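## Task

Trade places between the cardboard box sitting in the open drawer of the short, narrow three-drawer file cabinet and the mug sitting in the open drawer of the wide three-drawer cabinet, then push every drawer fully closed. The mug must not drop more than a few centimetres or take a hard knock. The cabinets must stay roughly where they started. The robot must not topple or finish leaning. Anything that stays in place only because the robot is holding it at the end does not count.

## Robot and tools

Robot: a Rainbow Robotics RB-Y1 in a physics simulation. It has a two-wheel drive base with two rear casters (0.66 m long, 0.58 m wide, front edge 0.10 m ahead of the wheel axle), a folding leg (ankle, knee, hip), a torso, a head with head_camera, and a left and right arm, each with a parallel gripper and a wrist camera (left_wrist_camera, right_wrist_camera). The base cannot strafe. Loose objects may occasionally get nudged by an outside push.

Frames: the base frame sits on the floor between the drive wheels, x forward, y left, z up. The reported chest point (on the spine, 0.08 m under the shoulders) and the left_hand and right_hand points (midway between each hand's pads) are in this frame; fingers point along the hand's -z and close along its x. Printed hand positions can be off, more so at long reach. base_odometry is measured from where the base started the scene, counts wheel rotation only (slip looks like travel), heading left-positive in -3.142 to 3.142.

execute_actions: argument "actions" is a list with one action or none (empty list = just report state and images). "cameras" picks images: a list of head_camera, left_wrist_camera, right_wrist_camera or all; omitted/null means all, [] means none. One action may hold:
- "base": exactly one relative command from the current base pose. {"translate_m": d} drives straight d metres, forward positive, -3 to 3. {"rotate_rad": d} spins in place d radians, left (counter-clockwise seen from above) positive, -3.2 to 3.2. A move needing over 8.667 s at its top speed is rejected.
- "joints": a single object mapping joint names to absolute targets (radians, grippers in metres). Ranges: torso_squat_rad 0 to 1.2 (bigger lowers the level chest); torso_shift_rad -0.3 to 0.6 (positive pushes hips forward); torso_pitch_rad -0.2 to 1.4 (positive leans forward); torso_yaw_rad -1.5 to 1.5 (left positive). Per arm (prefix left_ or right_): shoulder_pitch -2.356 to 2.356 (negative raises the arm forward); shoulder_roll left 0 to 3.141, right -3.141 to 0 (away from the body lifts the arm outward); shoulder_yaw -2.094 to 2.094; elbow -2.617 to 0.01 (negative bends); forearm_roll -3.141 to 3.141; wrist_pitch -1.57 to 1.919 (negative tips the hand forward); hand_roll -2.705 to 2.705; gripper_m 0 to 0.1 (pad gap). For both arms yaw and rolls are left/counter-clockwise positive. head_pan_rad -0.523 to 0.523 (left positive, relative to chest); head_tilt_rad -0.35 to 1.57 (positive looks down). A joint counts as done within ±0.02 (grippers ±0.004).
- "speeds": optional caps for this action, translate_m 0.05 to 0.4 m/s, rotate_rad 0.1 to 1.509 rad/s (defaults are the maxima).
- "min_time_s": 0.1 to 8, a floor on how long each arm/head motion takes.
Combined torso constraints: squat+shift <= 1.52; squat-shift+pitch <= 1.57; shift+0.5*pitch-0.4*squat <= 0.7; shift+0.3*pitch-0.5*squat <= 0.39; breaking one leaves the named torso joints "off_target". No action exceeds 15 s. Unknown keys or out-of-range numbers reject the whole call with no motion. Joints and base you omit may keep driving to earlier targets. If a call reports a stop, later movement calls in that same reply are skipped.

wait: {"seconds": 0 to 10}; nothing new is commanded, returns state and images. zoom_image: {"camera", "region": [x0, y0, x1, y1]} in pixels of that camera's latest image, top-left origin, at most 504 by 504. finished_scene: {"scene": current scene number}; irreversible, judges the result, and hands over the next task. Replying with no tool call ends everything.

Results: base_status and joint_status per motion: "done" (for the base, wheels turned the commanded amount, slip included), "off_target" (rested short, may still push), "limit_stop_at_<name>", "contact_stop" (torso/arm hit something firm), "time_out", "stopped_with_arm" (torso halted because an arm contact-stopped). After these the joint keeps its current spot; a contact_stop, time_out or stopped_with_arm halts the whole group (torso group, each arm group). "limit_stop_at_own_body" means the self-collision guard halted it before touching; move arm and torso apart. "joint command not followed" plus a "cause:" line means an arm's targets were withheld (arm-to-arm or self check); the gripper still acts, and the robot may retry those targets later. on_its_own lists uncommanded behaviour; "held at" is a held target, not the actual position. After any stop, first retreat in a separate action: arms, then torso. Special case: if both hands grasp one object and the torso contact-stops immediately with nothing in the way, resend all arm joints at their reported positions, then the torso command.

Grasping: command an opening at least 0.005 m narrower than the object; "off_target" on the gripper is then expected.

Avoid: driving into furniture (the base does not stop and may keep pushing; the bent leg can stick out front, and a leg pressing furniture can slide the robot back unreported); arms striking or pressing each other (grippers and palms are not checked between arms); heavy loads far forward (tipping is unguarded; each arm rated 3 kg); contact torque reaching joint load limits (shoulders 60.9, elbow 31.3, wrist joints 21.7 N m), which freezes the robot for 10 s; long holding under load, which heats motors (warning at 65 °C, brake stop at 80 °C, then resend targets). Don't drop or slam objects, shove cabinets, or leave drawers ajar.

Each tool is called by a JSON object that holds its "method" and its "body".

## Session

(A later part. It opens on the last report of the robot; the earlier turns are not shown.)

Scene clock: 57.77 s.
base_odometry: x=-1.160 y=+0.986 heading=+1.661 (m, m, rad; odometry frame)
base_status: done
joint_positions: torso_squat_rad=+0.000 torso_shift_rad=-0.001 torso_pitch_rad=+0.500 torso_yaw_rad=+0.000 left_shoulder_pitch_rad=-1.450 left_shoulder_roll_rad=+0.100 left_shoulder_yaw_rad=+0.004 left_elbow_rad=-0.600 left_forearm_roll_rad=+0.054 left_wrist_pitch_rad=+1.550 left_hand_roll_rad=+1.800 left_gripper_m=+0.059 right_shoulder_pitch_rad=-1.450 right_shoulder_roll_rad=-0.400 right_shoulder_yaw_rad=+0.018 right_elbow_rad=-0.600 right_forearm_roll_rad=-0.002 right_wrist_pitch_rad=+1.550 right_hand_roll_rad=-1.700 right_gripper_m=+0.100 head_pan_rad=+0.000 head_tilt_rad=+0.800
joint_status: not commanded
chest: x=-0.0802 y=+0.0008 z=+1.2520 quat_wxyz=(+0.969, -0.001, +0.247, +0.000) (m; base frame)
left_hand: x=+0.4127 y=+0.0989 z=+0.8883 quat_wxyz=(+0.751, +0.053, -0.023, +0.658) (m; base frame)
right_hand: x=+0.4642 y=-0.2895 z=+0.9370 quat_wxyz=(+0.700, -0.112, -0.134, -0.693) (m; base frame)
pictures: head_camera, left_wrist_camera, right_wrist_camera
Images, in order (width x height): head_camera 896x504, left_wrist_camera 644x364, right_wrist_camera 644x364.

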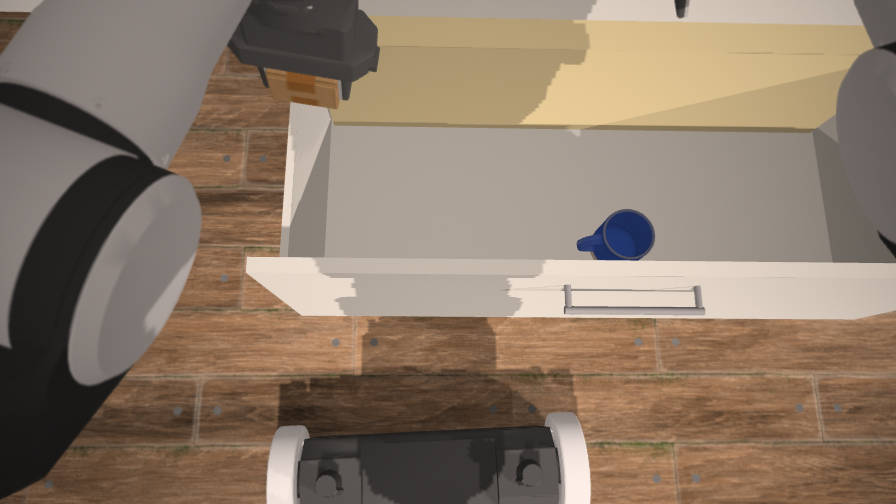

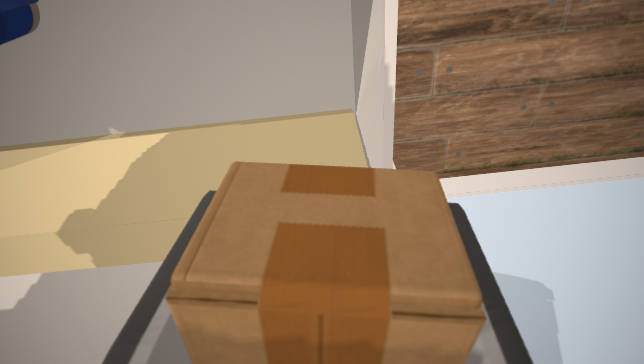

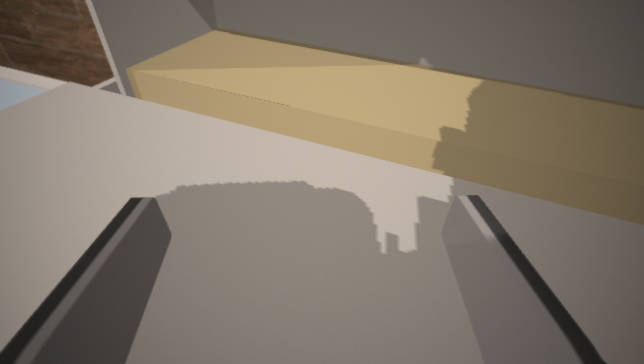

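{"method": "execute_actions", "body": {"actions": [{"joints":{"left_shoulder_pitch_rad":-1.1,"left_elbow_rad":-1.0,"left_wrist_pitch_rad":1.6,"left_shoulder_roll_rad":0.0,"right_shoulder_pitch_rad":-1.1,"right_wrist_pitch_rad":1.6,"right_elbow_rad":-1.0,"right_shoulder_roll_rad":-0.3,"right_hand_roll_rad":1.4}}]}}

Scene clock: 60.83 s.
base_odometry: x=-1.160 y=+0.986 heading=+1.661 (m, m, rad; odometry frame)
base_status: not commanded
joint_positions: torso_squat_rad=+0.000 torso_shift_rad=-0.001 torso_pitch_rad=+0.500 torso_yaw_rad=+0.000 left_shoulder_pitch_rad=-1.100 left_shoulder_roll_rad=+0.000 left_shoulder_yaw_rad=+0.004 left_elbow_rad=-1.000 left_forearm_roll_rad=+0.054 left_wrist_pitch_rad=+1.600 left_hand_roll_rad=+1.800 left_gripper_m=+0.059 right_shoulder_pitch_rad=-1.100 right_shoulder_roll_rad=-0.300 right_shoulder_yaw_rad=+0.018 right_elbow_rad=-1.000 right_forearm_roll_rad=-0.002 right_wrist_pitch_rad=+1.600 right_hand_roll_rad=+1.400 right_gripper_m=+0.100 head_pan_rad=+0.000 head_tilt_rad=+0.800
joint_status: all done
chest: x=-0.0802 y=+0.0007 z=+1.2520 quat_wxyz=(+0.969, -0.001, +0.247, +0.000) (m; base frame)
left_hand: x=+0.3404 y=+0.0679 z=+0.8341 quat_wxyz=(+0.750, +0.013, +0.035, +0.661) (m; base frame)
right_hand: x=+0.3963 y=-0.2561 z=+0.8596 quat_wxyz=(+0.686, -0.102, +0.092, +0.714) (m; base frame)
pictures: head_camera, left_wrist_camera, right_wrist_camera
Images, in order (width x height): head_camera 896x504, left_wrist_camera 644x364, right_wrist_camera 644x364.

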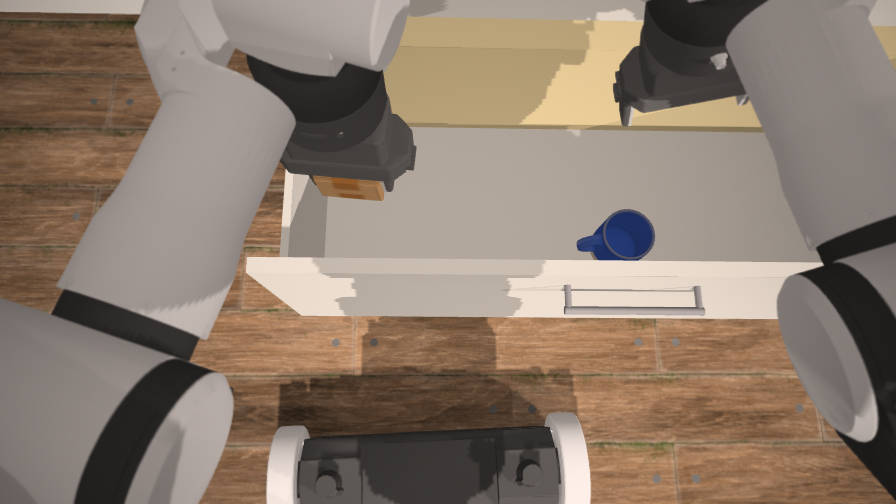

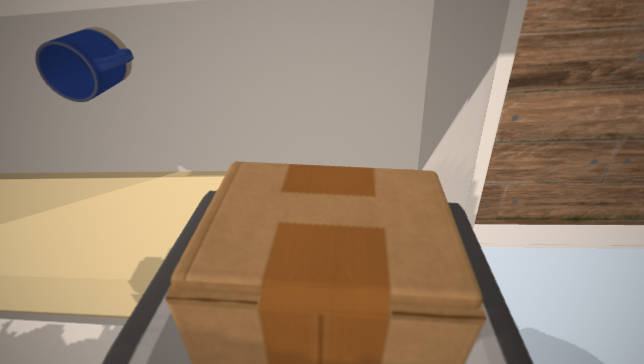

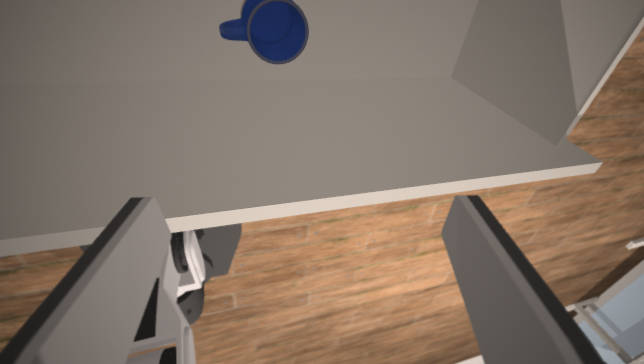

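{"method": "execute_actions", "body": {"actions": [{"joints":{"left_elbow_rad":-0.7,"left_wrist_pitch_rad":1.3,"torso_squat_rad":0.6}}]}}

Scene clock: 64.00 s.
base_odometry: x=-1.160 y=+0.986 heading=+1.661 (m, m, rad; odometry frame)
base_status: not commanded
joint_positions: torso_squat_rad=+0.600 torso_shift_rad=-0.001 torso_pitch_rad=+0.500 torso_yaw_rad=+0.000 left_shoulder_pitch_rad=-1.100 left_shoulder_roll_rad=+0.000 left_shoulder_yaw_rad=+0.004 left_elbow_rad=-0.700 left_forearm_roll_rad=+0.054 left_wrist_pitch_rad=+1.300 left_hand_roll_rad=+1.800 left_gripper_m=+0.059 right_shoulder_pitch_rad=-1.100 right_shoulder_roll_rad=-0.300 right_shoulder_yaw_rad=+0.018 right_elbow_rad=-1.000 right_forearm_roll_rad=-0.002 right_wrist_pitch_rad=+1.600 right_hand_roll_rad=+1.400 right_gripper_m=+0.100 head_pan_rad=+0.000 head_tilt_rad=+0.800
joint_status: all done
chest: x=-0.0802 y=+0.0007 z=+1.1298 quat_wxyz=(+0.969, -0.001, +0.247, +0.000) (m; base frame)
left_hand: x=+0.3197 y=+0.0764 z=+0.6381 quat_wxyz=(+0.744, +0.013, +0.034, +0.667) (m; base frame)
right_hand: x=+0.3964 y=-0.2561 z=+0.7373 quat_wxyz=(+0.686, -0.102, +0.092, +0.714) (m; base frame)
pictures: head_camera, left_wrist_camera, right_wrist_camera
Images, in order (width x height): head_camera 896x504, left_wrist_camera 644x364, right_wrist_camera 644x364.

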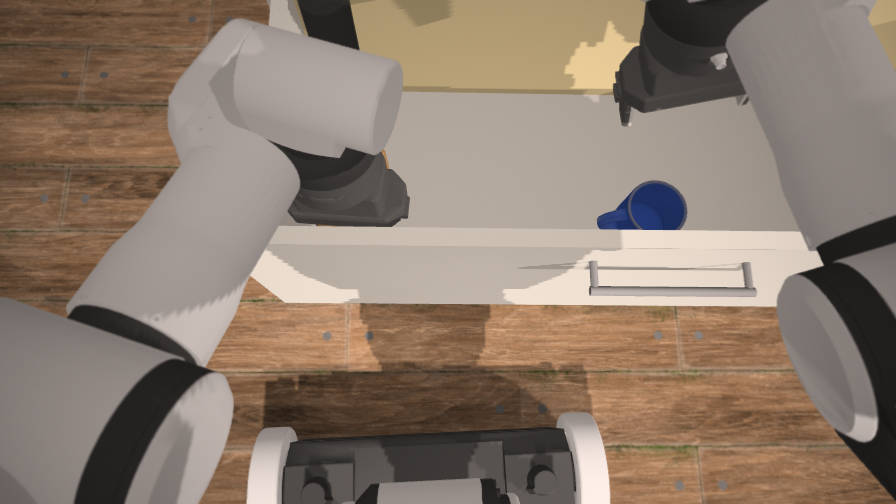

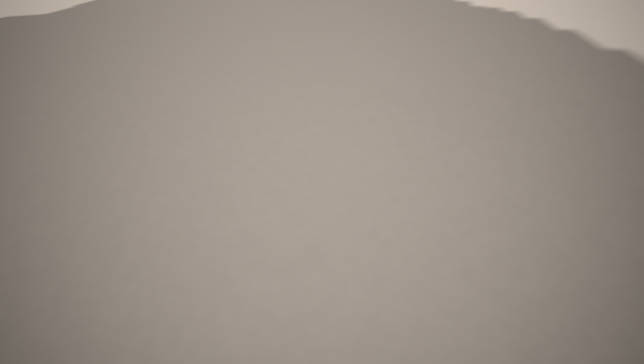

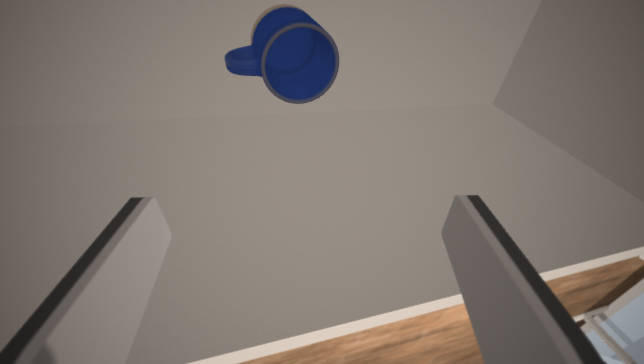

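{"method": "execute_actions", "body": {"actions": [{"joints":{"torso_pitch_rad":1.0,"torso_squat_rad":0.2,"head_tilt_rad":0.35,"left_shoulder_pitch_rad":-1.4,"left_elbow_rad":-0.6,"left_wrist_pitch_rad":1.0,"right_shoulder_pitch_rad":-1.3,"right_elbow_rad":-0.6,"right_wrist_pitch_rad":0.9}}]}}

Scene clock: 67.33 s.
base_odometry: x=-1.160 y=+0.986 heading=+1.661 (m, m, rad; odometry frame)
base_status: not commanded
joint_positions: torso_squat_rad=+0.200 torso_shift_rad=-0.001 torso_pitch_rad=+1.000 torso_yaw_rad=+0.000 left_shoulder_pitch_rad=-1.400 left_shoulder_roll_rad=+0.000 left_shoulder_yaw_rad=+0.004 left_elbow_rad=-0.600 left_forearm_roll_rad=+0.054 left_wrist_pitch_rad=+1.000 left_hand_roll_rad=+1.800 left_gripper_m=+0.059 right_shoulder_pitch_rad=-1.300 right_shoulder_roll_rad=-0.300 right_shoulder_yaw_rad=+0.018 right_elbow_rad=-0.600 right_forearm_roll_rad=-0.002 right_wrist_pitch_rad=+0.900 right_hand_roll_rad=+1.400 right_gripper_m=+0.100 head_pan_rad=+0.000 head_tilt_rad=+0.350
joint_status: all done
chest: x=+0.0318 y=+0.0007 z=+1.1337 quat_wxyz=(+0.878, -0.001, +0.479, +0.000) (m; base frame)
left_hand: x=+0.3451 y=-0.0007 z=+0.5377 quat_wxyz=(+0.758, -0.027, +0.091, +0.645) (m; base frame)
right_hand: x=+0.3867 y=-0.2241 z=+0.5065 quat_wxyz=(+0.649, -0.053, +0.051, +0.758) (m; base frame)
pictures: head_camera, left_wrist_camera, right_wrist_camera
Images, in order (width x height): head_camera 896x504, left_wrist_camera 644x364, right_wrist_camera 644x364.

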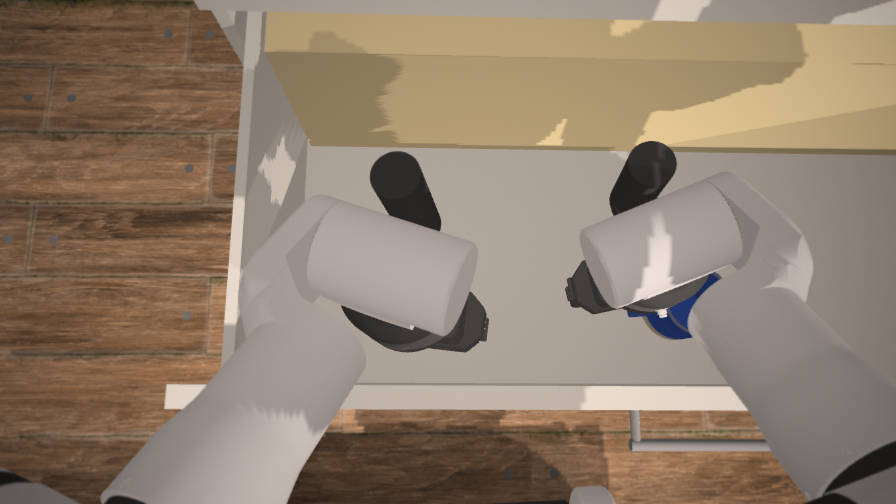

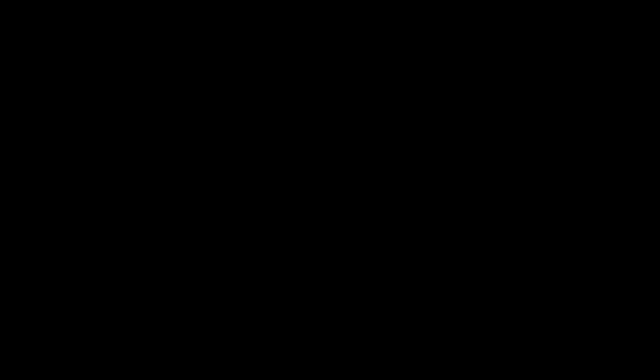

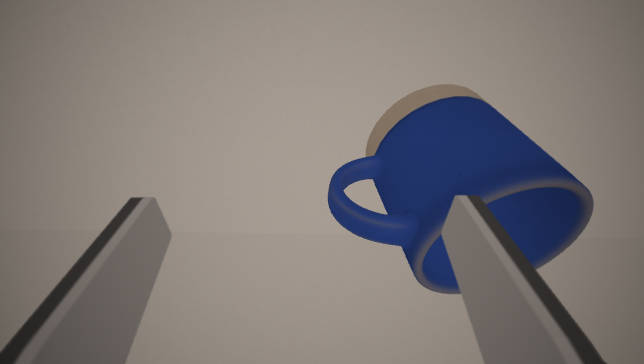

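{"method": "execute_actions", "body": {"actions": [{"joints":{"right_shoulder_pitch_rad":-1.2,"right_elbow_rad":-1.0,"right_wrist_pitch_rad":1.2}}], "cameras": []}}

{"method": "execute_actions", "body": {"actions": [{"joints":{"right_shoulder_roll_rad":-0.45,"right_hand_roll_rad":1.3}}], "cameras": ["right_wrist_camera"]}}

Scene clock: 68.87 s.
base_odometry: x=-1.160 y=+0.986 heading=+1.661 (m, m, rad; odometry frame)
base_status: not commanded
joint_positions: torso_squat_rad=+0.200 torso_shift_rad=-0.001 torso_pitch_rad=+1.000 torso_yaw_rad=+0.000 left_shoulder_pitch_rad=-1.400 left_shoulder_roll_rad=+0.000 left_shoulder_yaw_rad=+0.004 left_elbow_rad=-0.600 left_forearm_roll_rad=+0.054 left_wrist_pitch_rad=+1.000 left_hand_roll_rad=+1.800 left_gripper_m=+0.059 right_shoulder_pitch_rad=-1.200 right_shoulder_roll_rad=-0.300 right_shoulder_yaw_rad=+0.018 right_elbow_rad=-1.000 right_forearm_roll_rad=-0.002 right_wrist_pitch_rad=+1.200 right_hand_roll_rad=+1.400 right_gripper_m=+0.100 head_pan_rad=+0.000 head_tilt_rad=+0.350
joint_status: all done
chest: x=+0.0318 y=+0.0007 z=+1.1337 quat_wxyz=(+0.878, -0.001, +0.479, +0.000) (m; base frame)
left_hand: x=+0.3451 y=-0.0007 z=+0.5377 quat_wxyz=(+0.758, -0.027, +0.091, +0.645) (m; base frame)
right_hand: x=+0.4049 y=-0.2095 z=+0.5572 quat_wxyz=(+0.650, -0.052, +0.050, +0.756) (m; base frame)
pictures: none
No camera images: the call's "cameras" was empty. Leave "cameras" out to get every camera's image.

Scene clock: 69.60 s.
base_odometry: x=-1.160 y=+0.986 heading=+1.661 (m, m, rad; odometry frame)
base_status: not commanded
joint_positions: torso_squat_rad=+0.200 torso_shift_rad=-0.001 torso_pitch_rad=+1.000 torso_yaw_rad=+0.000 left_shoulder_pitch_rad=-1.400 left_shoulder_roll_rad=+0.000 left_shoulder_yaw_rad=+0.004 left_elbow_rad=-0.600 left_forearm_roll_rad=+0.054 left_wrist_pitch_rad=+1.000 left_hand_roll_rad=+1.800 left_gripper_m=+0.059 right_shoulder_pitch_rad=-1.200 right_shoulder_roll_rad=-0.450 right_shoulder_yaw_rad=+0.018 right_elbow_rad=-1.000 right_forearm_roll_rad=-0.002 right_wrist_pitch_rad=+1.200 right_hand_roll_rad=+1.300 right_gripper_m=+0.100 head_pan_rad=+0.000 head_tilt_rad=+0.350
joint_status: all done
chest: x=+0.0318 y=+0.0006 z=+1.1337 quat_wxyz=(+0.878, -0.001, +0.479, +0.000) (m; base frame)
left_hand: x=+0.3451 y=-0.0007 z=+0.5377 quat_wxyz=(+0.758, -0.027, +0.091, +0.645) (m; base frame)
right_hand: x=+0.4332 y=-0.3032 z=+0.5777 quat_wxyz=(+0.692, -0.119, +0.082, +0.708) (m; base frame)
pictures: right_wrist_camera
Images, in order (width x height): right_wrist_camera 644x364.

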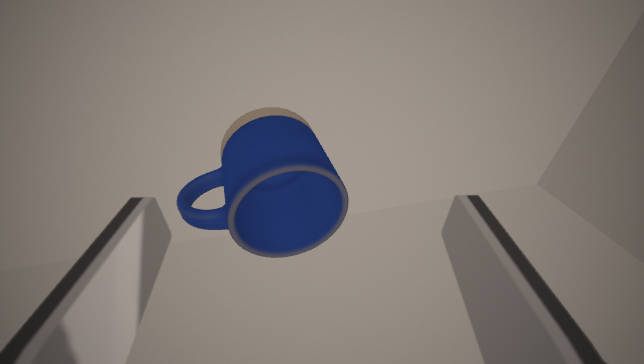

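{"method": "execute_actions", "body": {"actions": [{"joints":{"right_shoulder_roll_rad":-0.5}}], "cameras": []}}

{"method": "execute_actions", "body": {"actions": [{"joints":{"right_shoulder_pitch_rad":-1.15,"right_elbow_rad":-0.75,"right_wrist_pitch_rad":0.9},"min_time_s":1.5}], "cameras": ["right_wrist_camera"]}}

Scene clock: 71.00 s.
base_odometry: x=-1.160 y=+0.986 heading=+1.661 (m, m, rad; odometry frame)
base_status: not commanded
joint_positions: torso_squat_rad=+0.200 torso_shift_rad=-0.001 torso_pitch_rad=+1.000 torso_yaw_rad=+0.000 left_shoulder_pitch_rad=-1.400 left_shoulder_roll_rad=+0.000 left_shoulder_yaw_rad=+0.004 left_elbow_rad=-0.600 left_forearm_roll_rad=+0.054 left_wrist_pitch_rad=+1.000 left_hand_roll_rad=+1.800 left_gripper_m=+0.059 right_shoulder_pitch_rad=-1.200 right_shoulder_roll_rad=-0.500 right_shoulder_yaw_rad=+0.018 right_elbow_rad=-1.000 right_forearm_roll_rad=-0.002 right_wrist_pitch_rad=+1.200 right_hand_roll_rad=+1.300 right_gripper_m=+0.100 head_pan_rad=+0.000 head_tilt_rad=+0.350
joint_status: all done
chest: x=+0.0318 y=+0.0006 z=+1.1337 quat_wxyz=(+0.878, -0.001, +0.479, +0.000) (m; base frame)
left_hand: x=+0.3451 y=-0.0007 z=+0.5377 quat_wxyz=(+0.758, -0.027, +0.091, +0.645) (m; base frame)
right_hand: x=+0.4419 y=-0.3337 z=+0.5878 quat_wxyz=(+0.692, -0.140, +0.093, +0.702) (m; base frame)
pictures: none
No camera images: the call's "cameras" was empty. Leave "cameras" out to get every camera's image.

Scene clock: 72.80 s.
base_odometry: x=-1.160 y=+0.986 heading=+1.661 (m, m, rad; odometry frame)
base_status: not commanded
joint_positions: torso_squat_rad=+0.200 torso_shift_rad=-0.001 torso_pitch_rad=+1.000 torso_yaw_rad=+0.000 left_shoulder_pitch_rad=-1.400 left_shoulder_roll_rad=+0.000 left_shoulder_yaw_rad=+0.004 left_elbow_rad=-0.600 left_forearm_roll_rad=+0.054 left_wrist_pitch_rad=+1.000 left_hand_roll_rad=+1.800 left_gripper_m=+0.059 right_shoulder_pitch_rad=-1.150 right_shoulder_roll_rad=-0.500 right_shoulder_yaw_rad=+0.018 right_elbow_rad=-0.750 right_forearm_roll_rad=-0.002 right_wrist_pitch_rad=+0.900 right_hand_roll_rad=+1.300 right_gripper_m=+0.100 head_pan_rad=+0.000 head_tilt_rad=+0.350
joint_status: all done
chest: x=+0.0318 y=+0.0006 z=+1.1337 quat_wxyz=(+0.878, -0.001, +0.479, +0.000) (m; base frame)
left_hand: x=+0.3451 y=-0.0007 z=+0.5377 quat_wxyz=(+0.758, -0.027, +0.091, +0.645) (m; base frame)
right_hand: x=+0.3893 y=-0.3700 z=+0.5270 quat_wxyz=(+0.690, -0.141, +0.093, +0.704) (m; base frame)
pictures: right_wrist_camera
Images, in order (width x height): right_wrist_camera 644x364.

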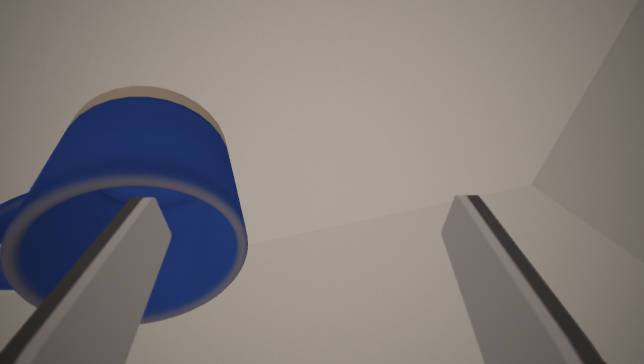

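Shift left a bit and squat lower.

{"method": "execute_actions", "body": {"actions": [{"joints":{"right_shoulder_roll_rad":-0.45,"torso_squat_rad":0.4}}], "cameras": ["right_wrist_camera","head_camera"]}}

Scene clock: 74.50 s.
base_odometry: x=-1.160 y=+0.986 heading=+1.661 (m, m, rad; odometry frame)
base_status: not commanded
joint_positions: torso_squat_rad=+0.400 torso_shift_rad=-0.002 torso_pitch_rad=+0.998 torso_yaw_rad=-0.001 left_shoulder_pitch_rad=-1.400 left_shoulder_roll_rad=+0.000 left_shoulder_yaw_rad=+0.004 left_elbow_rad=-0.600 left_forearm_roll_rad=+0.054 left_wrist_pitch_rad=+1.000 left_hand_roll_rad=+1.800 left_gripper_m=+0.059 right_shoulder_pitch_rad=-1.153 right_shoulder_roll_rad=-0.451 right_shoulder_yaw_rad=+0.018 right_elbow_rad=-0.753 right_forearm_roll_rad=-0.002 right_wrist_pitch_rad=+0.900 right_hand_roll_rad=+1.300 right_gripper_m=+0.100 head_pan_rad=+0.000 head_tilt_rad=+0.350
joint_status: all done
chest: x=+0.0309 y=+0.0009 z=+1.0929 quat_wxyz=(+0.878, -0.001, +0.478, +0.000) (m; base frame)
left_hand: x=+0.3455 y=-0.0008 z=+0.4977 quat_wxyz=(+0.759, -0.028, +0.091, +0.645) (m; base frame)
right_hand: x=+0.3831 y=-0.3370 z=+0.4777 quat_wxyz=(+0.690, -0.122, +0.079, +0.709) (m; base frame)
pictures: head_camera, right_wrist_camera
Images, in order (width x height): head_camera 896x504, right_wrist_camera 644x364.

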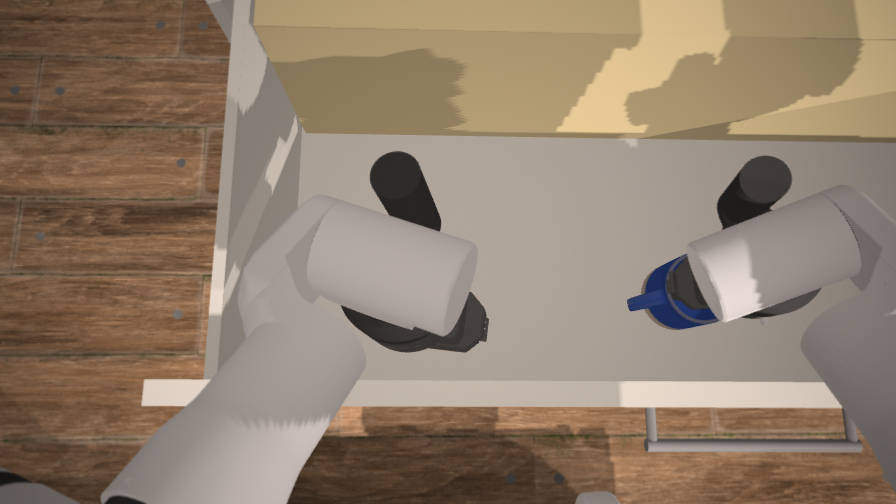

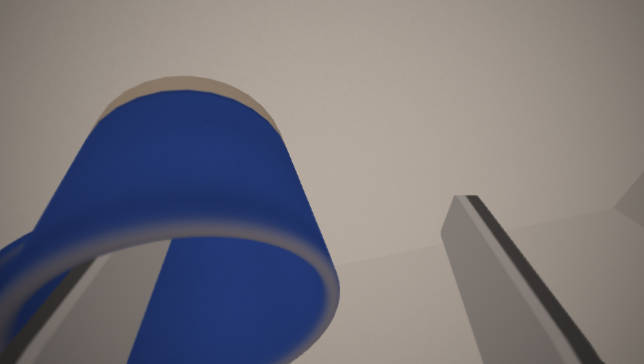

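{"method": "execute_actions", "body": {"actions": [{"joints":{"right_gripper_m":0.0,"left_shoulder_pitch_rad":-1.5,"left_elbow_rad":-0.3,"left_wrist_pitch_rad":0.8},"min_time_s":1.5}], "cameras": ["right_wrist_camera"]}}

Scene clock: 76.67 s.
base_odometry: x=-1.160 y=+0.986 heading=+1.661 (m, m, rad; odometry frame)
base_status: not commanded
joint_positions: torso_squat_rad=+0.400 torso_shift_rad=-0.001 torso_pitch_rad=+1.000 torso_yaw_rad=+0.000 left_shoulder_pitch_rad=-1.500 left_shoulder_roll_rad=+0.000 left_shoulder_yaw_rad=+0.004 left_elbow_rad=-0.300 left_forearm_roll_rad=+0.054 left_wrist_pitch_rad=+0.800 left_hand_roll_rad=+1.800 left_gripper_m=+0.059 right_shoulder_pitch_rad=-1.150 right_shoulder_roll_rad=-0.450 right_shoulder_yaw_rad=+0.018 right_elbow_rad=-0.750 right_forearm_roll_rad=-0.002 right_wrist_pitch_rad=+0.900 right_hand_roll_rad=+1.300 right_gripper_m=+0.014 head_pan_rad=+0.000 head_tilt_rad=+0.350
joint_status: right_gripper_m off_target (ended at +0.014, target +0.000); the others done
chest: x=+0.0317 y=+0.0007 z=+1.0925 quat_wxyz=(+0.878, -0.001, +0.479, +0.000) (m; base frame)
left_hand: x=+0.3277 y=+0.0048 z=+0.4736 quat_wxyz=(+0.767, -0.020, +0.083, +0.637) (m; base frame)
right_hand: x=+0.3801 y=-0.3373 z=+0.4752 quat_wxyz=(+0.690, -0.119, +0.081, +0.709) (m; base frame)
pictures: right_wrist_camera
Images, in order (width x height): right_wrist_camera 644x364.

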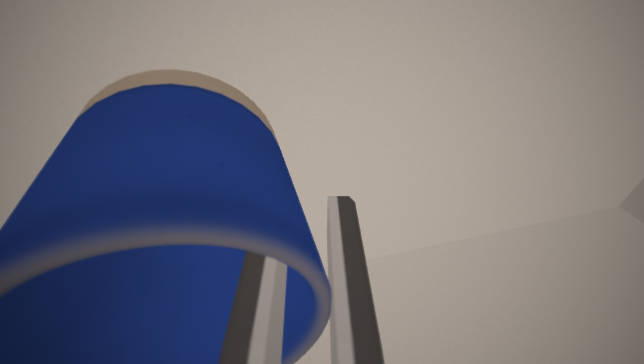

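Release box, then lift vertically.

{"method": "execute_actions", "body": {"actions": [{"joints":{"left_gripper_m":0.1}}], "cameras": []}}

{"method": "execute_actions", "body": {"actions": [{"joints":{"torso_squat_rad":0.0,"right_elbow_rad":-1.3,"right_wrist_pitch_rad":1.45,"left_shoulder_pitch_rad":-1.3,"left_elbow_rad":-1.3,"left_wrist_pitch_rad":1.6},"min_time_s":2}], "cameras": []}}

{"method": "execute_actions", "body": {"actions": [{"joints":{"torso_pitch_rad":0.6,"right_elbow_rad":-1.3,"right_wrist_pitch_rad":1.85,"left_wrist_pitch_rad":1.9},"min_time_s":2}], "cameras": ["head_camera"]}}

Scene clock: 78.33 s.
base_odometry: x=-1.160 y=+0.986 heading=+1.661 (m, m, rad; odometry frame)
base_status: not commanded
joint_positions: torso_squat_rad=+0.400 torso_shift_rad=-0.001 torso_pitch_rad=+1.000 torso_yaw_rad=+0.000 left_shoulder_pitch_rad=-1.500 left_shoulder_roll_rad=+0.000 left_shoulder_yaw_rad=+0.004 left_elbow_rad=-0.300 left_forearm_roll_rad=+0.054 left_wrist_pitch_rad=+0.800 left_hand_roll_rad=+1.800 left_gripper_m=+0.099 right_shoulder_pitch_rad=-1.150 right_shoulder_roll_rad=-0.450 right_shoulder_yaw_rad=+0.018 right_elbow_rad=-0.750 right_forearm_roll_rad=-0.002 right_wrist_pitch_rad=+0.900 right_hand_roll_rad=+1.300 right_gripper_m=+0.014 head_pan_rad=+0.000 head_tilt_rad=+0.350
joint_status: all done
chest: x=+0.0317 y=+0.0007 z=+1.0925 quat_wxyz=(+0.878, -0.001, +0.479, +0.000) (m; base frame)
left_hand: x=+0.3277 y=+0.0048 z=+0.4736 quat_wxyz=(+0.767, -0.020, +0.083, +0.637) (m; base frame)
right_hand: x=+0.3801 y=-0.3373 z=+0.4752 quat_wxyz=(+0.690, -0.119, +0.081, +0.709) (m; base frame)
pictures: none
No camera images: the call's "cameras" was empty. Leave "cameras" out to get every camera's image.

Scene clock: 80.63 s.
base_odometry: x=-1.160 y=+0.986 heading=+1.661 (m, m, rad; odometry frame)
base_status: not commanded
joint_positions: torso_squat_rad=+0.000 torso_shift_rad=-0.001 torso_pitch_rad=+1.000 torso_yaw_rad=+0.000 left_shoulder_pitch_rad=-1.300 left_shoulder_roll_rad=+0.000 left_shoulder_yaw_rad=+0.004 left_elbow_rad=-1.300 left_forearm_roll_rad=+0.054 left_wrist_pitch_rad=+1.600 left_hand_roll_rad=+1.800 left_gripper_m=+0.099 right_shoulder_pitch_rad=-1.150 right_shoulder_roll_rad=-0.450 right_shoulder_yaw_rad=+0.018 right_elbow_rad=-1.300 right_forearm_roll_rad=-0.002 right_wrist_pitch_rad=+1.450 right_hand_roll_rad=+1.300 right_gripper_m=+0.007 head_pan_rad=+0.000 head_tilt_rad=+0.350
joint_status: all done
on_its_own: right_gripper_m moved -0.007 toward your old target +0.000
chest: x=+0.0318 y=+0.0007 z=+1.1476 quat_wxyz=(+0.878, -0.001, +0.479, +0.000) (m; base frame)
left_hand: x=+0.3915 y=+0.0035 z=+0.6795 quat_wxyz=(+0.757, -0.034, +0.099, +0.645) (m; base frame)
right_hand: x=+0.4389 y=-0.2829 z=+0.6446 quat_wxyz=(+0.690, -0.119, +0.082, +0.710) (m; base frame)
pictures: none
No camera images: the call's "cameras" was empty. Leave "cameras" out to get every camera's image.

Scene clock: 82.93 s.
base_odometry: x=-1.160 y=+0.986 heading=+1.661 (m, m, rad; odometry frame)
base_status: not commanded
joint_positions: torso_squat_rad=+0.000 torso_shift_rad=-0.001 torso_pitch_rad=+0.600 torso_yaw_rad=+0.000 left_shoulder_pitch_rad=-1.300 left_shoulder_roll_rad=+0.000 left_shoulder_yaw_rad=+0.004 left_elbow_rad=-1.300 left_forearm_roll_rad=+0.054 left_wrist_pitch_rad=+1.900 left_hand_roll_rad=+1.800 left_gripper_m=+0.099 right_shoulder_pitch_rad=-1.150 right_shoulder_roll_rad=-0.450 right_shoulder_yaw_rad=+0.018 right_elbow_rad=-1.300 right_forearm_roll_rad=-0.002 right_wrist_pitch_rad=+1.850 right_hand_roll_rad=+1.300 right_gripper_m=+0.007 head_pan_rad=+0.000 head_tilt_rad=+0.350
joint_status: all done
chest: x=-0.0539 y=+0.0007 z=+1.2359 quat_wxyz=(+0.955, -0.001, +0.296, +0.000) (m; base frame)
left_hand: x=+0.3980 y=+0.0315 z=+0.9318 quat_wxyz=(+0.775, -0.028, +0.012, +0.632) (m; base frame)
right_hand: x=+0.4291 y=-0.3038 z=+0.9158 quat_wxyz=(+0.731, -0.155, +0.110, +0.656) (m; base frame)
pictures: head_camera
Images, in order (width x height): head_camera 896x504.

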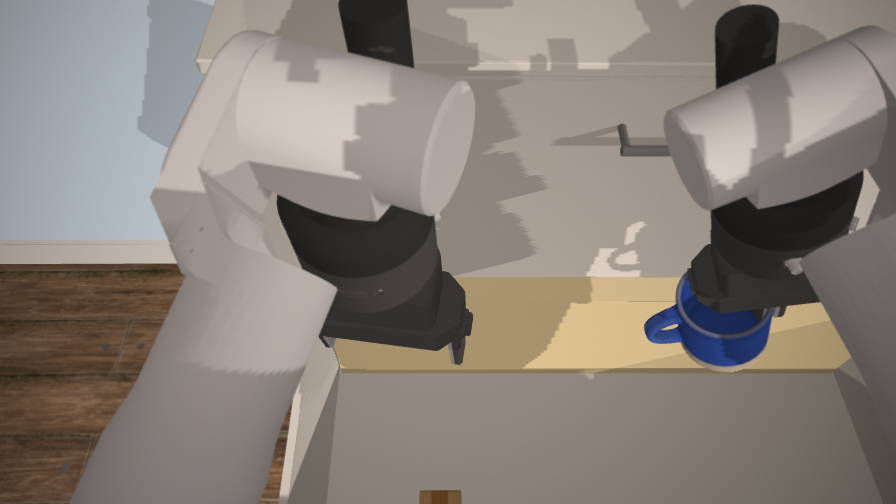

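{"method": "execute_actions", "body": {"actions": [{"base":{"translate_m":-0.45},"joints":{"right_shoulder_pitch_rad":-0.5,"right_elbow_rad":-1.95,"right_shoulder_roll_rad":-0.3},"min_time_s":2.5}], "cameras": []}}

{"method": "execute_actions", "body": {"actions": [{"joints":{"torso_squat_rad":0.9,"left_shoulder_pitch_rad":-0.9,"left_elbow_rad":-0.9,"left_wrist_pitch_rad":-0.35,"left_gripper_m":0.0,"head_tilt_rad":0.1}}], "cameras": ["head_camera"]}}

Scene clock: 86.30 s.
base_odometry: x=-1.120 y=+0.538 heading=+1.659 (m, m, rad; odometry frame)
base_status: done
joint_positions: torso_squat_rad=+0.000 torso_shift_rad=-0.001 torso_pitch_rad=+0.600 torso_yaw_rad=+0.000 left_shoulder_pitch_rad=-1.300 left_shoulder_roll_rad=+0.000 left_shoulder_yaw_rad=+0.004 left_elbow_rad=-1.300 left_forearm_roll_rad=+0.054 left_wrist_pitch_rad=+1.900 left_hand_roll_rad=+1.800 left_gripper_m=+0.099 right_shoulder_pitch_rad=-0.500 right_shoulder_roll_rad=-0.300 right_shoulder_yaw_rad=+0.018 right_elbow_rad=-1.950 right_forearm_roll_rad=-0.002 right_wrist_pitch_rad=+1.850 right_hand_roll_rad=+1.300 right_gripper_m=+0.007 head_pan_rad=+0.000 head_tilt_rad=+0.350
joint_status: all done
chest: x=-0.0539 y=+0.0007 z=+1.2359 quat_wxyz=(+0.955, -0.001, +0.296, +0.000) (m; base frame)
left_hand: x=+0.3979 y=+0.0315 z=+0.9317 quat_wxyz=(+0.775, -0.028, +0.012, +0.632) (m; base frame)
right_hand: x=+0.2522 y=-0.2760 z=+0.8398 quat_wxyz=(+0.723, -0.092, +0.074, +0.681) (m; base frame)
pictures: none
No camera images: the call's "cameras" was empty. Leave "cameras" out to get every camera's image.

Scene clock: 90.13 s.
base_odometry: x=-1.120 y=+0.538 heading=+1.659 (m, m, rad; odometry frame)
base_status: not commanded
joint_positions: torso_squat_rad=+0.900 torso_shift_rad=-0.001 torso_pitch_rad=+0.600 torso_yaw_rad=+0.000 left_shoulder_pitch_rad=-0.900 left_shoulder_roll_rad=+0.000 left_shoulder_yaw_rad=+0.004 left_elbow_rad=-0.900 left_forearm_roll_rad=+0.054 left_wrist_pitch_rad=-0.350 left_hand_roll_rad=+1.800 left_gripper_m=+0.000 right_shoulder_pitch_rad=-0.500 right_shoulder_roll_rad=-0.300 right_shoulder_yaw_rad=+0.018 right_elbow_rad=-1.950 right_forearm_roll_rad=-0.002 right_wrist_pitch_rad=+1.850 right_hand_roll_rad=+1.300 right_gripper_m=+0.007 head_pan_rad=+0.000 head_tilt_rad=+0.100
joint_status: all done
chest: x=-0.0536 y=+0.0006 z=+0.9710 quat_wxyz=(+0.955, -0.001, +0.296, +0.000) (m; base frame)
left_hand: x=+0.5167 y=+0.0460 z=+0.6333 quat_wxyz=(+0.500, -0.607, -0.317, +0.530) (m; base frame)
right_hand: x=+0.2524 y=-0.2761 z=+0.5748 quat_wxyz=(+0.723, -0.092, +0.074, +0.681) (m; base frame)
pictures: head_camera
Images, in order (width x height): head_camera 896x504.

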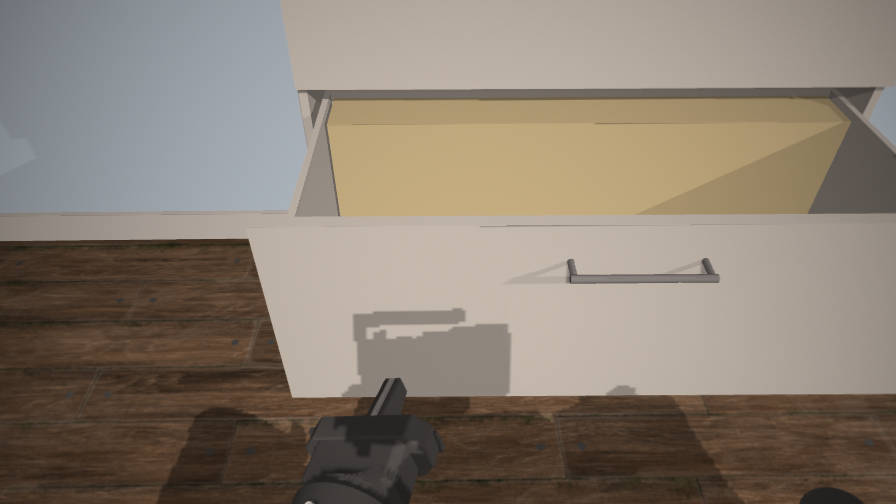

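{"method": "execute_actions", "body": {"actions": [{"base":{"translate_m":0.48},"speeds":{"translate_m":0.15}}], "cameras": ["head_camera"]}}

Scene clock: 94.37 s.
base_odometry: x=-1.162 y=+1.016 heading=+1.659 (m, m, rad; odometry frame)
base_status: done
joint_positions: torso_squat_rad=+0.900 torso_shift_rad=-0.001 torso_pitch_rad=+0.600 torso_yaw_rad=+0.000 left_shoulder_pitch_rad=-0.900 left_shoulder_roll_rad=+0.000 left_shoulder_yaw_rad=+0.004 left_elbow_rad=-0.900 left_forearm_roll_rad=+0.054 left_wrist_pitch_rad=-0.350 left_hand_roll_rad=+1.800 left_gripper_m=+0.000 right_shoulder_pitch_rad=-0.500 right_shoulder_roll_rad=-0.300 right_shoulder_yaw_rad=+0.018 right_elbow_rad=-1.950 right_forearm_roll_rad=-0.002 right_wrist_pitch_rad=+1.850 right_hand_roll_rad=+1.300 right_gripper_m=+0.007 head_pan_rad=+0.000 head_tilt_rad=+0.100
joint_status: not commanded
chest: x=-0.0536 y=+0.0006 z=+0.9710 quat_wxyz=(+0.955, -0.001, +0.296, +0.000) (m; base frame)
left_hand: x=+0.5167 y=+0.0458 z=+0.6333 quat_wxyz=(+0.500, -0.607, -0.317, +0.530) (m; base frame)
right_hand: x=+0.2524 y=-0.2761 z=+0.5748 quat_wxyz=(+0.723, -0.092, +0.074, +0.681) (m; base frame)
pictures: head_camera
Images, in order (width x height): head_camera 896x504.

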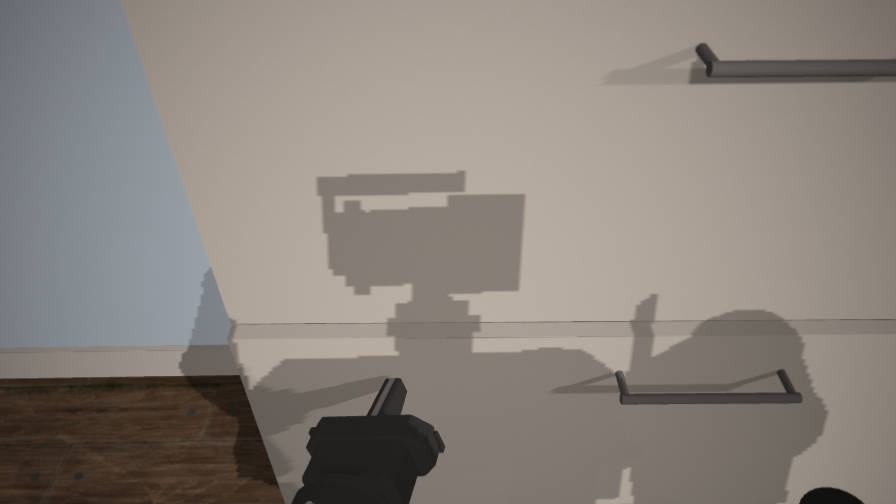

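Nearly; a bit more.

{"method": "execute_actions", "body": {"actions": [{"base":{"translate_m":0.02},"speeds":{"translate_m":0.05}}], "cameras": ["head_camera"]}}

Scene clock: 95.83 s.
base_odometry: x=-1.164 y=+1.036 heading=+1.659 (m, m, rad; odometry frame)
base_status: done
joint_positions: torso_squat_rad=+0.900 torso_shift_rad=-0.001 torso_pitch_rad=+0.600 torso_yaw_rad=+0.000 left_shoulder_pitch_rad=-0.900 left_shoulder_roll_rad=+0.000 left_shoulder_yaw_rad=+0.004 left_elbow_rad=-0.900 left_forearm_roll_rad=+0.054 left_wrist_pitch_rad=-0.350 left_hand_roll_rad=+1.800 left_gripper_m=+0.000 right_shoulder_pitch_rad=-0.500 right_shoulder_roll_rad=-0.300 right_shoulder_yaw_rad=+0.018 right_elbow_rad=-1.950 right_forearm_roll_rad=-0.002 right_wrist_pitch_rad=+1.850 right_hand_roll_rad=+1.300 right_gripper_m=+0.007 head_pan_rad=+0.000 head_tilt_rad=+0.100
joint_status: not commanded
chest: x=-0.0536 y=+0.0006 z=+0.9710 quat_wxyz=(+0.955, -0.001, +0.296, +0.000) (m; base frame)
left_hand: x=+0.5166 y=+0.0458 z=+0.6333 quat_wxyz=(+0.500, -0.607, -0.317, +0.530) (m; base frame)
right_hand: x=+0.2524 y=-0.2760 z=+0.5748 quat_wxyz=(+0.723, -0.092, +0.074, +0.681) (m; base frame)
pictures: head_camera
Images, in order (width x height): head_camera 896x504.

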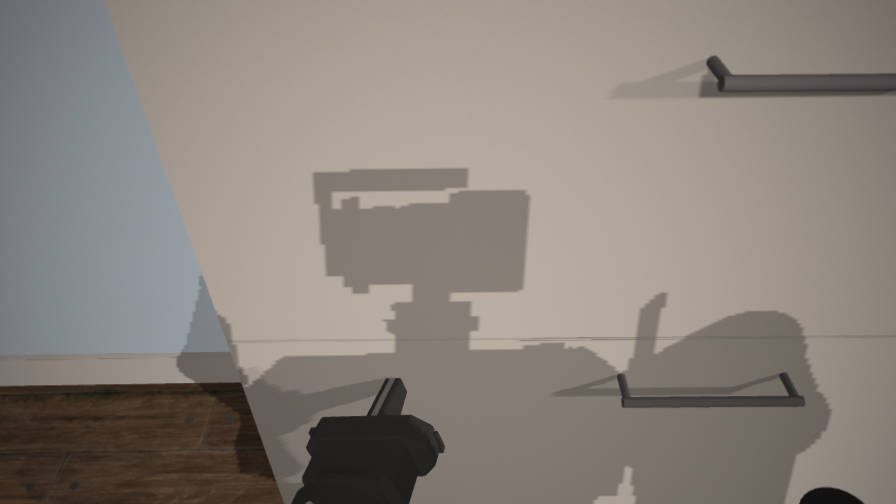

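{"method": "execute_actions", "body": {"actions": [{"base":{"translate_m":-0.5},"joints":{"torso_squat_rad":0.2,"left_shoulder_pitch_rad":-0.6,"left_elbow_rad":-0.3,"left_wrist_pitch_rad":0}}], "cameras": []}}

{"method": "execute_actions", "body": {"actions": [{"base":{"rotate_rad":-2.36}}], "cameras": []}}

{"method": "execute_actions", "body": {"actions": [{"base":{"translate_m":2.08}}], "cameras": []}}

{"method": "execute_actions", "body": {"actions": [{"base":{"rotate_rad":-0.783},"joints":{"head_tilt_rad":0.3}}], "cameras": ["head_camera"]}}

Scene clock: 99.30 s.
base_odometry: x=-1.120 y=+0.538 heading=+1.659 (m, m, rad; odometry frame)
base_status: done
joint_positions: torso_squat_rad=+0.771 torso_shift_rad=-0.001 torso_pitch_rad=+0.600 torso_yaw_rad=+0.000 left_shoulder_pitch_rad=-0.682 left_shoulder_roll_rad=+0.000 left_shoulder_yaw_rad=+0.004 left_elbow_rad=-0.409 left_forearm_roll_rad=+0.054 left_wrist_pitch_rad=+0.000 left_hand_roll_rad=+1.800 left_gripper_m=+0.000 right_shoulder_pitch_rad=-0.500 right_shoulder_roll_rad=-0.300 right_shoulder_yaw_rad=+0.018 right_elbow_rad=-1.950 right_forearm_roll_rad=-0.002 right_wrist_pitch_rad=+1.850 right_hand_roll_rad=+1.300 right_gripper_m=+0.007 head_pan_rad=+0.000 head_tilt_rad=+0.100
joint_status: torso_squat_rad limit_stop_at_own_body (moved -0.129 of -0.700); left_shoulder_pitch_rad limit_stop_at_own_body (moved +0.218 of +0.300); left_elbow_rad limit_stop_at_own_body (moved +0.491 of +0.600); the others done
on_its_own: torso_squat_rad is held at +0.771, not at your +0.200, since a limit_stop_at_own_body; left_shoulder_pitch_rad is held at -0.682, not at your -0.600, since a limit_stop_at_own_body; left_elbow_rad is held at -0.409, not at your -0.300, since a limit_stop_at_own_body
chest: x=-0.0537 y=+0.0006 z=+1.0377 quat_wxyz=(+0.955, -0.001, +0.296, +0.000) (m; base frame)
left_hand: x=+0.2089 y=+0.1256 z=+0.3810 quat_wxyz=(+0.659, -0.212, -0.089, +0.716) (m; base frame)
right_hand: x=+0.2523 y=-0.2760 z=+0.6416 quat_wxyz=(+0.723, -0.092, +0.074, +0.681) (m; base frame)
pictures: none
No camera images: the call's "cameras" was empty. Leave "cameras" out to get every camera's image.

not run: a stop came earlier in this reply.

not run: a stop came earlier in this reply.

not run: a stop came earlier in this reply.

{"method": "execute_actions", "body": {"actions": [{"base":{"rotate_rad":-2.36},"joints":{"left_shoulder_pitch_rad":-0.9,"left_elbow_rad":-0.9,"left_shoulder_roll_rad":0.3}}], "cameras": []}}

{"method": "execute_actions", "body": {"actions": [{"base":{"translate_m":2.08},"joints":{"torso_squat_rad":0.2}}], "cameras": []}}

{"method": "execute_actions", "body": {"actions": [{"base":{"rotate_rad":-0.783},"joints":{"head_tilt_rad":0.3}}], "cameras": ["head_camera"]}}

Scene clock: 104.37 s.
base_odometry: x=-1.120 y=+0.538 heading=-0.700 (m, m, rad; odometry frame)
base_status: done
joint_positions: torso_squat_rad=+0.771 torso_shift_rad=-0.001 torso_pitch_rad=+0.600 torso_yaw_rad=+0.000 left_shoulder_pitch_rad=-0.900 left_shoulder_roll_rad=+0.300 left_shoulder_yaw_rad=+0.004 left_elbow_rad=-0.900 left_forearm_roll_rad=+0.054 left_wrist_pitch_rad=+0.000 left_hand_roll_rad=+1.800 left_gripper_m=+0.000 right_shoulder_pitch_rad=-0.500 right_shoulder_roll_rad=-0.300 right_shoulder_yaw_rad=+0.018 right_elbow_rad=-1.950 right_forearm_roll_rad=-0.002 right_wrist_pitch_rad=+1.850 right_hand_roll_rad=+1.300 right_gripper_m=+0.007 head_pan_rad=+0.000 head_tilt_rad=+0.100
joint_status: all done
on_its_own: torso_squat_rad is held at +0.771, not at your +0.200, since a limit_stop_at_own_body
chest: x=-0.0537 y=+0.0006 z=+1.0377 quat_wxyz=(+0.955, -0.001, +0.296, +0.000) (m; base frame)
left_hand: x=+0.5416 y=+0.2168 z=+0.6399 quat_wxyz=(+0.612, -0.420, -0.365, +0.562) (m; base frame)
right_hand: x=+0.2523 y=-0.2760 z=+0.6416 quat_wxyz=(+0.723, -0.092, +0.074, +0.681) (m; base frame)
pictures: none
No camera images: the call's "cameras" was empty. Leave "cameras" out to get every camera's image.

Scene clock: 110.90 s.
base_odometry: x=+0.471 y=-0.802 heading=-0.700 (m, m, rad; odometry frame)
base_status: done
joint_positions: torso_squat_rad=+0.200 torso_shift_rad=-0.001 torso_pitch_rad=+0.600 torso_yaw_rad=+0.000 left_shoulder_pitch_rad=-0.900 left_shoulder_roll_rad=+0.300 left_shoulder_yaw_rad=+0.004 left_elbow_rad=-0.900 left_forearm_roll_rad=+0.054 left_wrist_pitch_rad=+0.000 left_hand_roll_rad=+1.800 left_gripper_m=+0.000 right_shoulder_pitch_rad=-0.500 right_shoulder_roll_rad=-0.300 right_shoulder_yaw_rad=+0.018 right_elbow_rad=-1.950 right_forearm_roll_rad=-0.002 right_wrist_pitch_rad=+1.850 right_hand_roll_rad=+1.300 right_gripper_m=+0.007 head_pan_rad=+0.000 head_tilt_rad=+0.100
joint_status: all done
chest: x=-0.0538 y=+0.0007 z=+1.2219 quat_wxyz=(+0.955, -0.001, +0.296, +0.000) (m; base frame)
left_hand: x=+0.5414 y=+0.2169 z=+0.8239 quat_wxyz=(+0.612, -0.420, -0.365, +0.562) (m; base frame)
right_hand: x=+0.2522 y=-0.2759 z=+0.8257 quat_wxyz=(+0.723, -0.092, +0.074, +0.681) (m; base frame)
pictures: none
No camera images: the call's "cameras" was empty. Leave "cameras" out to get every camera's image.

Scene clock: 113.73 s.
base_odometry: x=+0.471 y=-0.802 heading=-1.483 (m, m, rad; odometry frame)
base_status: done
joint_positions: torso_squat_rad=+0.200 torso_shift_rad=-0.001 torso_pitch_rad=+0.600 torso_yaw_rad=+0.000 left_shoulder_pitch_rad=-0.900 left_shoulder_roll_rad=+0.300 left_shoulder_yaw_rad=+0.004 left_elbow_rad=-0.900 left_forearm_roll_rad=+0.054 left_wrist_pitch_rad=+0.000 left_hand_roll_rad=+1.800 left_gripper_m=+0.000 right_shoulder_pitch_rad=-0.500 right_shoulder_roll_rad=-0.300 right_shoulder_yaw_rad=+0.018 right_elbow_rad=-1.950 right_forearm_roll_rad=-0.002 right_wrist_pitch_rad=+1.850 right_hand_roll_rad=+1.300 right_gripper_m=+0.007 head_pan_rad=+0.000 head_tilt_rad=+0.300
joint_status: all done
chest: x=-0.0538 y=+0.0007 z=+1.2219 quat_wxyz=(+0.955, -0.001, +0.296, +0.000) (m; base frame)
left_hand: x=+0.5414 y=+0.2169 z=+0.8239 quat_wxyz=(+0.612, -0.420, -0.365, +0.562) (m; base frame)
right_hand: x=+0.2522 y=-0.2759 z=+0.8257 quat_wxyz=(+0.723, -0.092, +0.074, +0.681) (m; base frame)
pictures: head_camera
Images, in order (width x height): head_camera 896x504.

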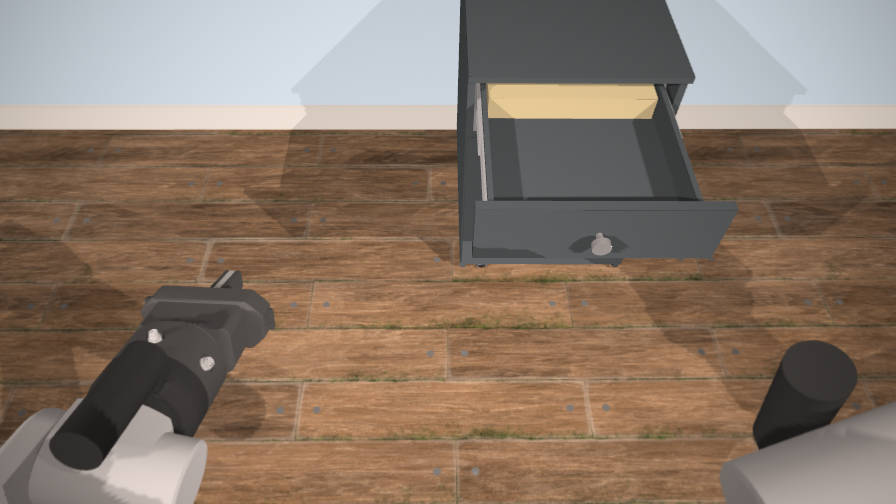

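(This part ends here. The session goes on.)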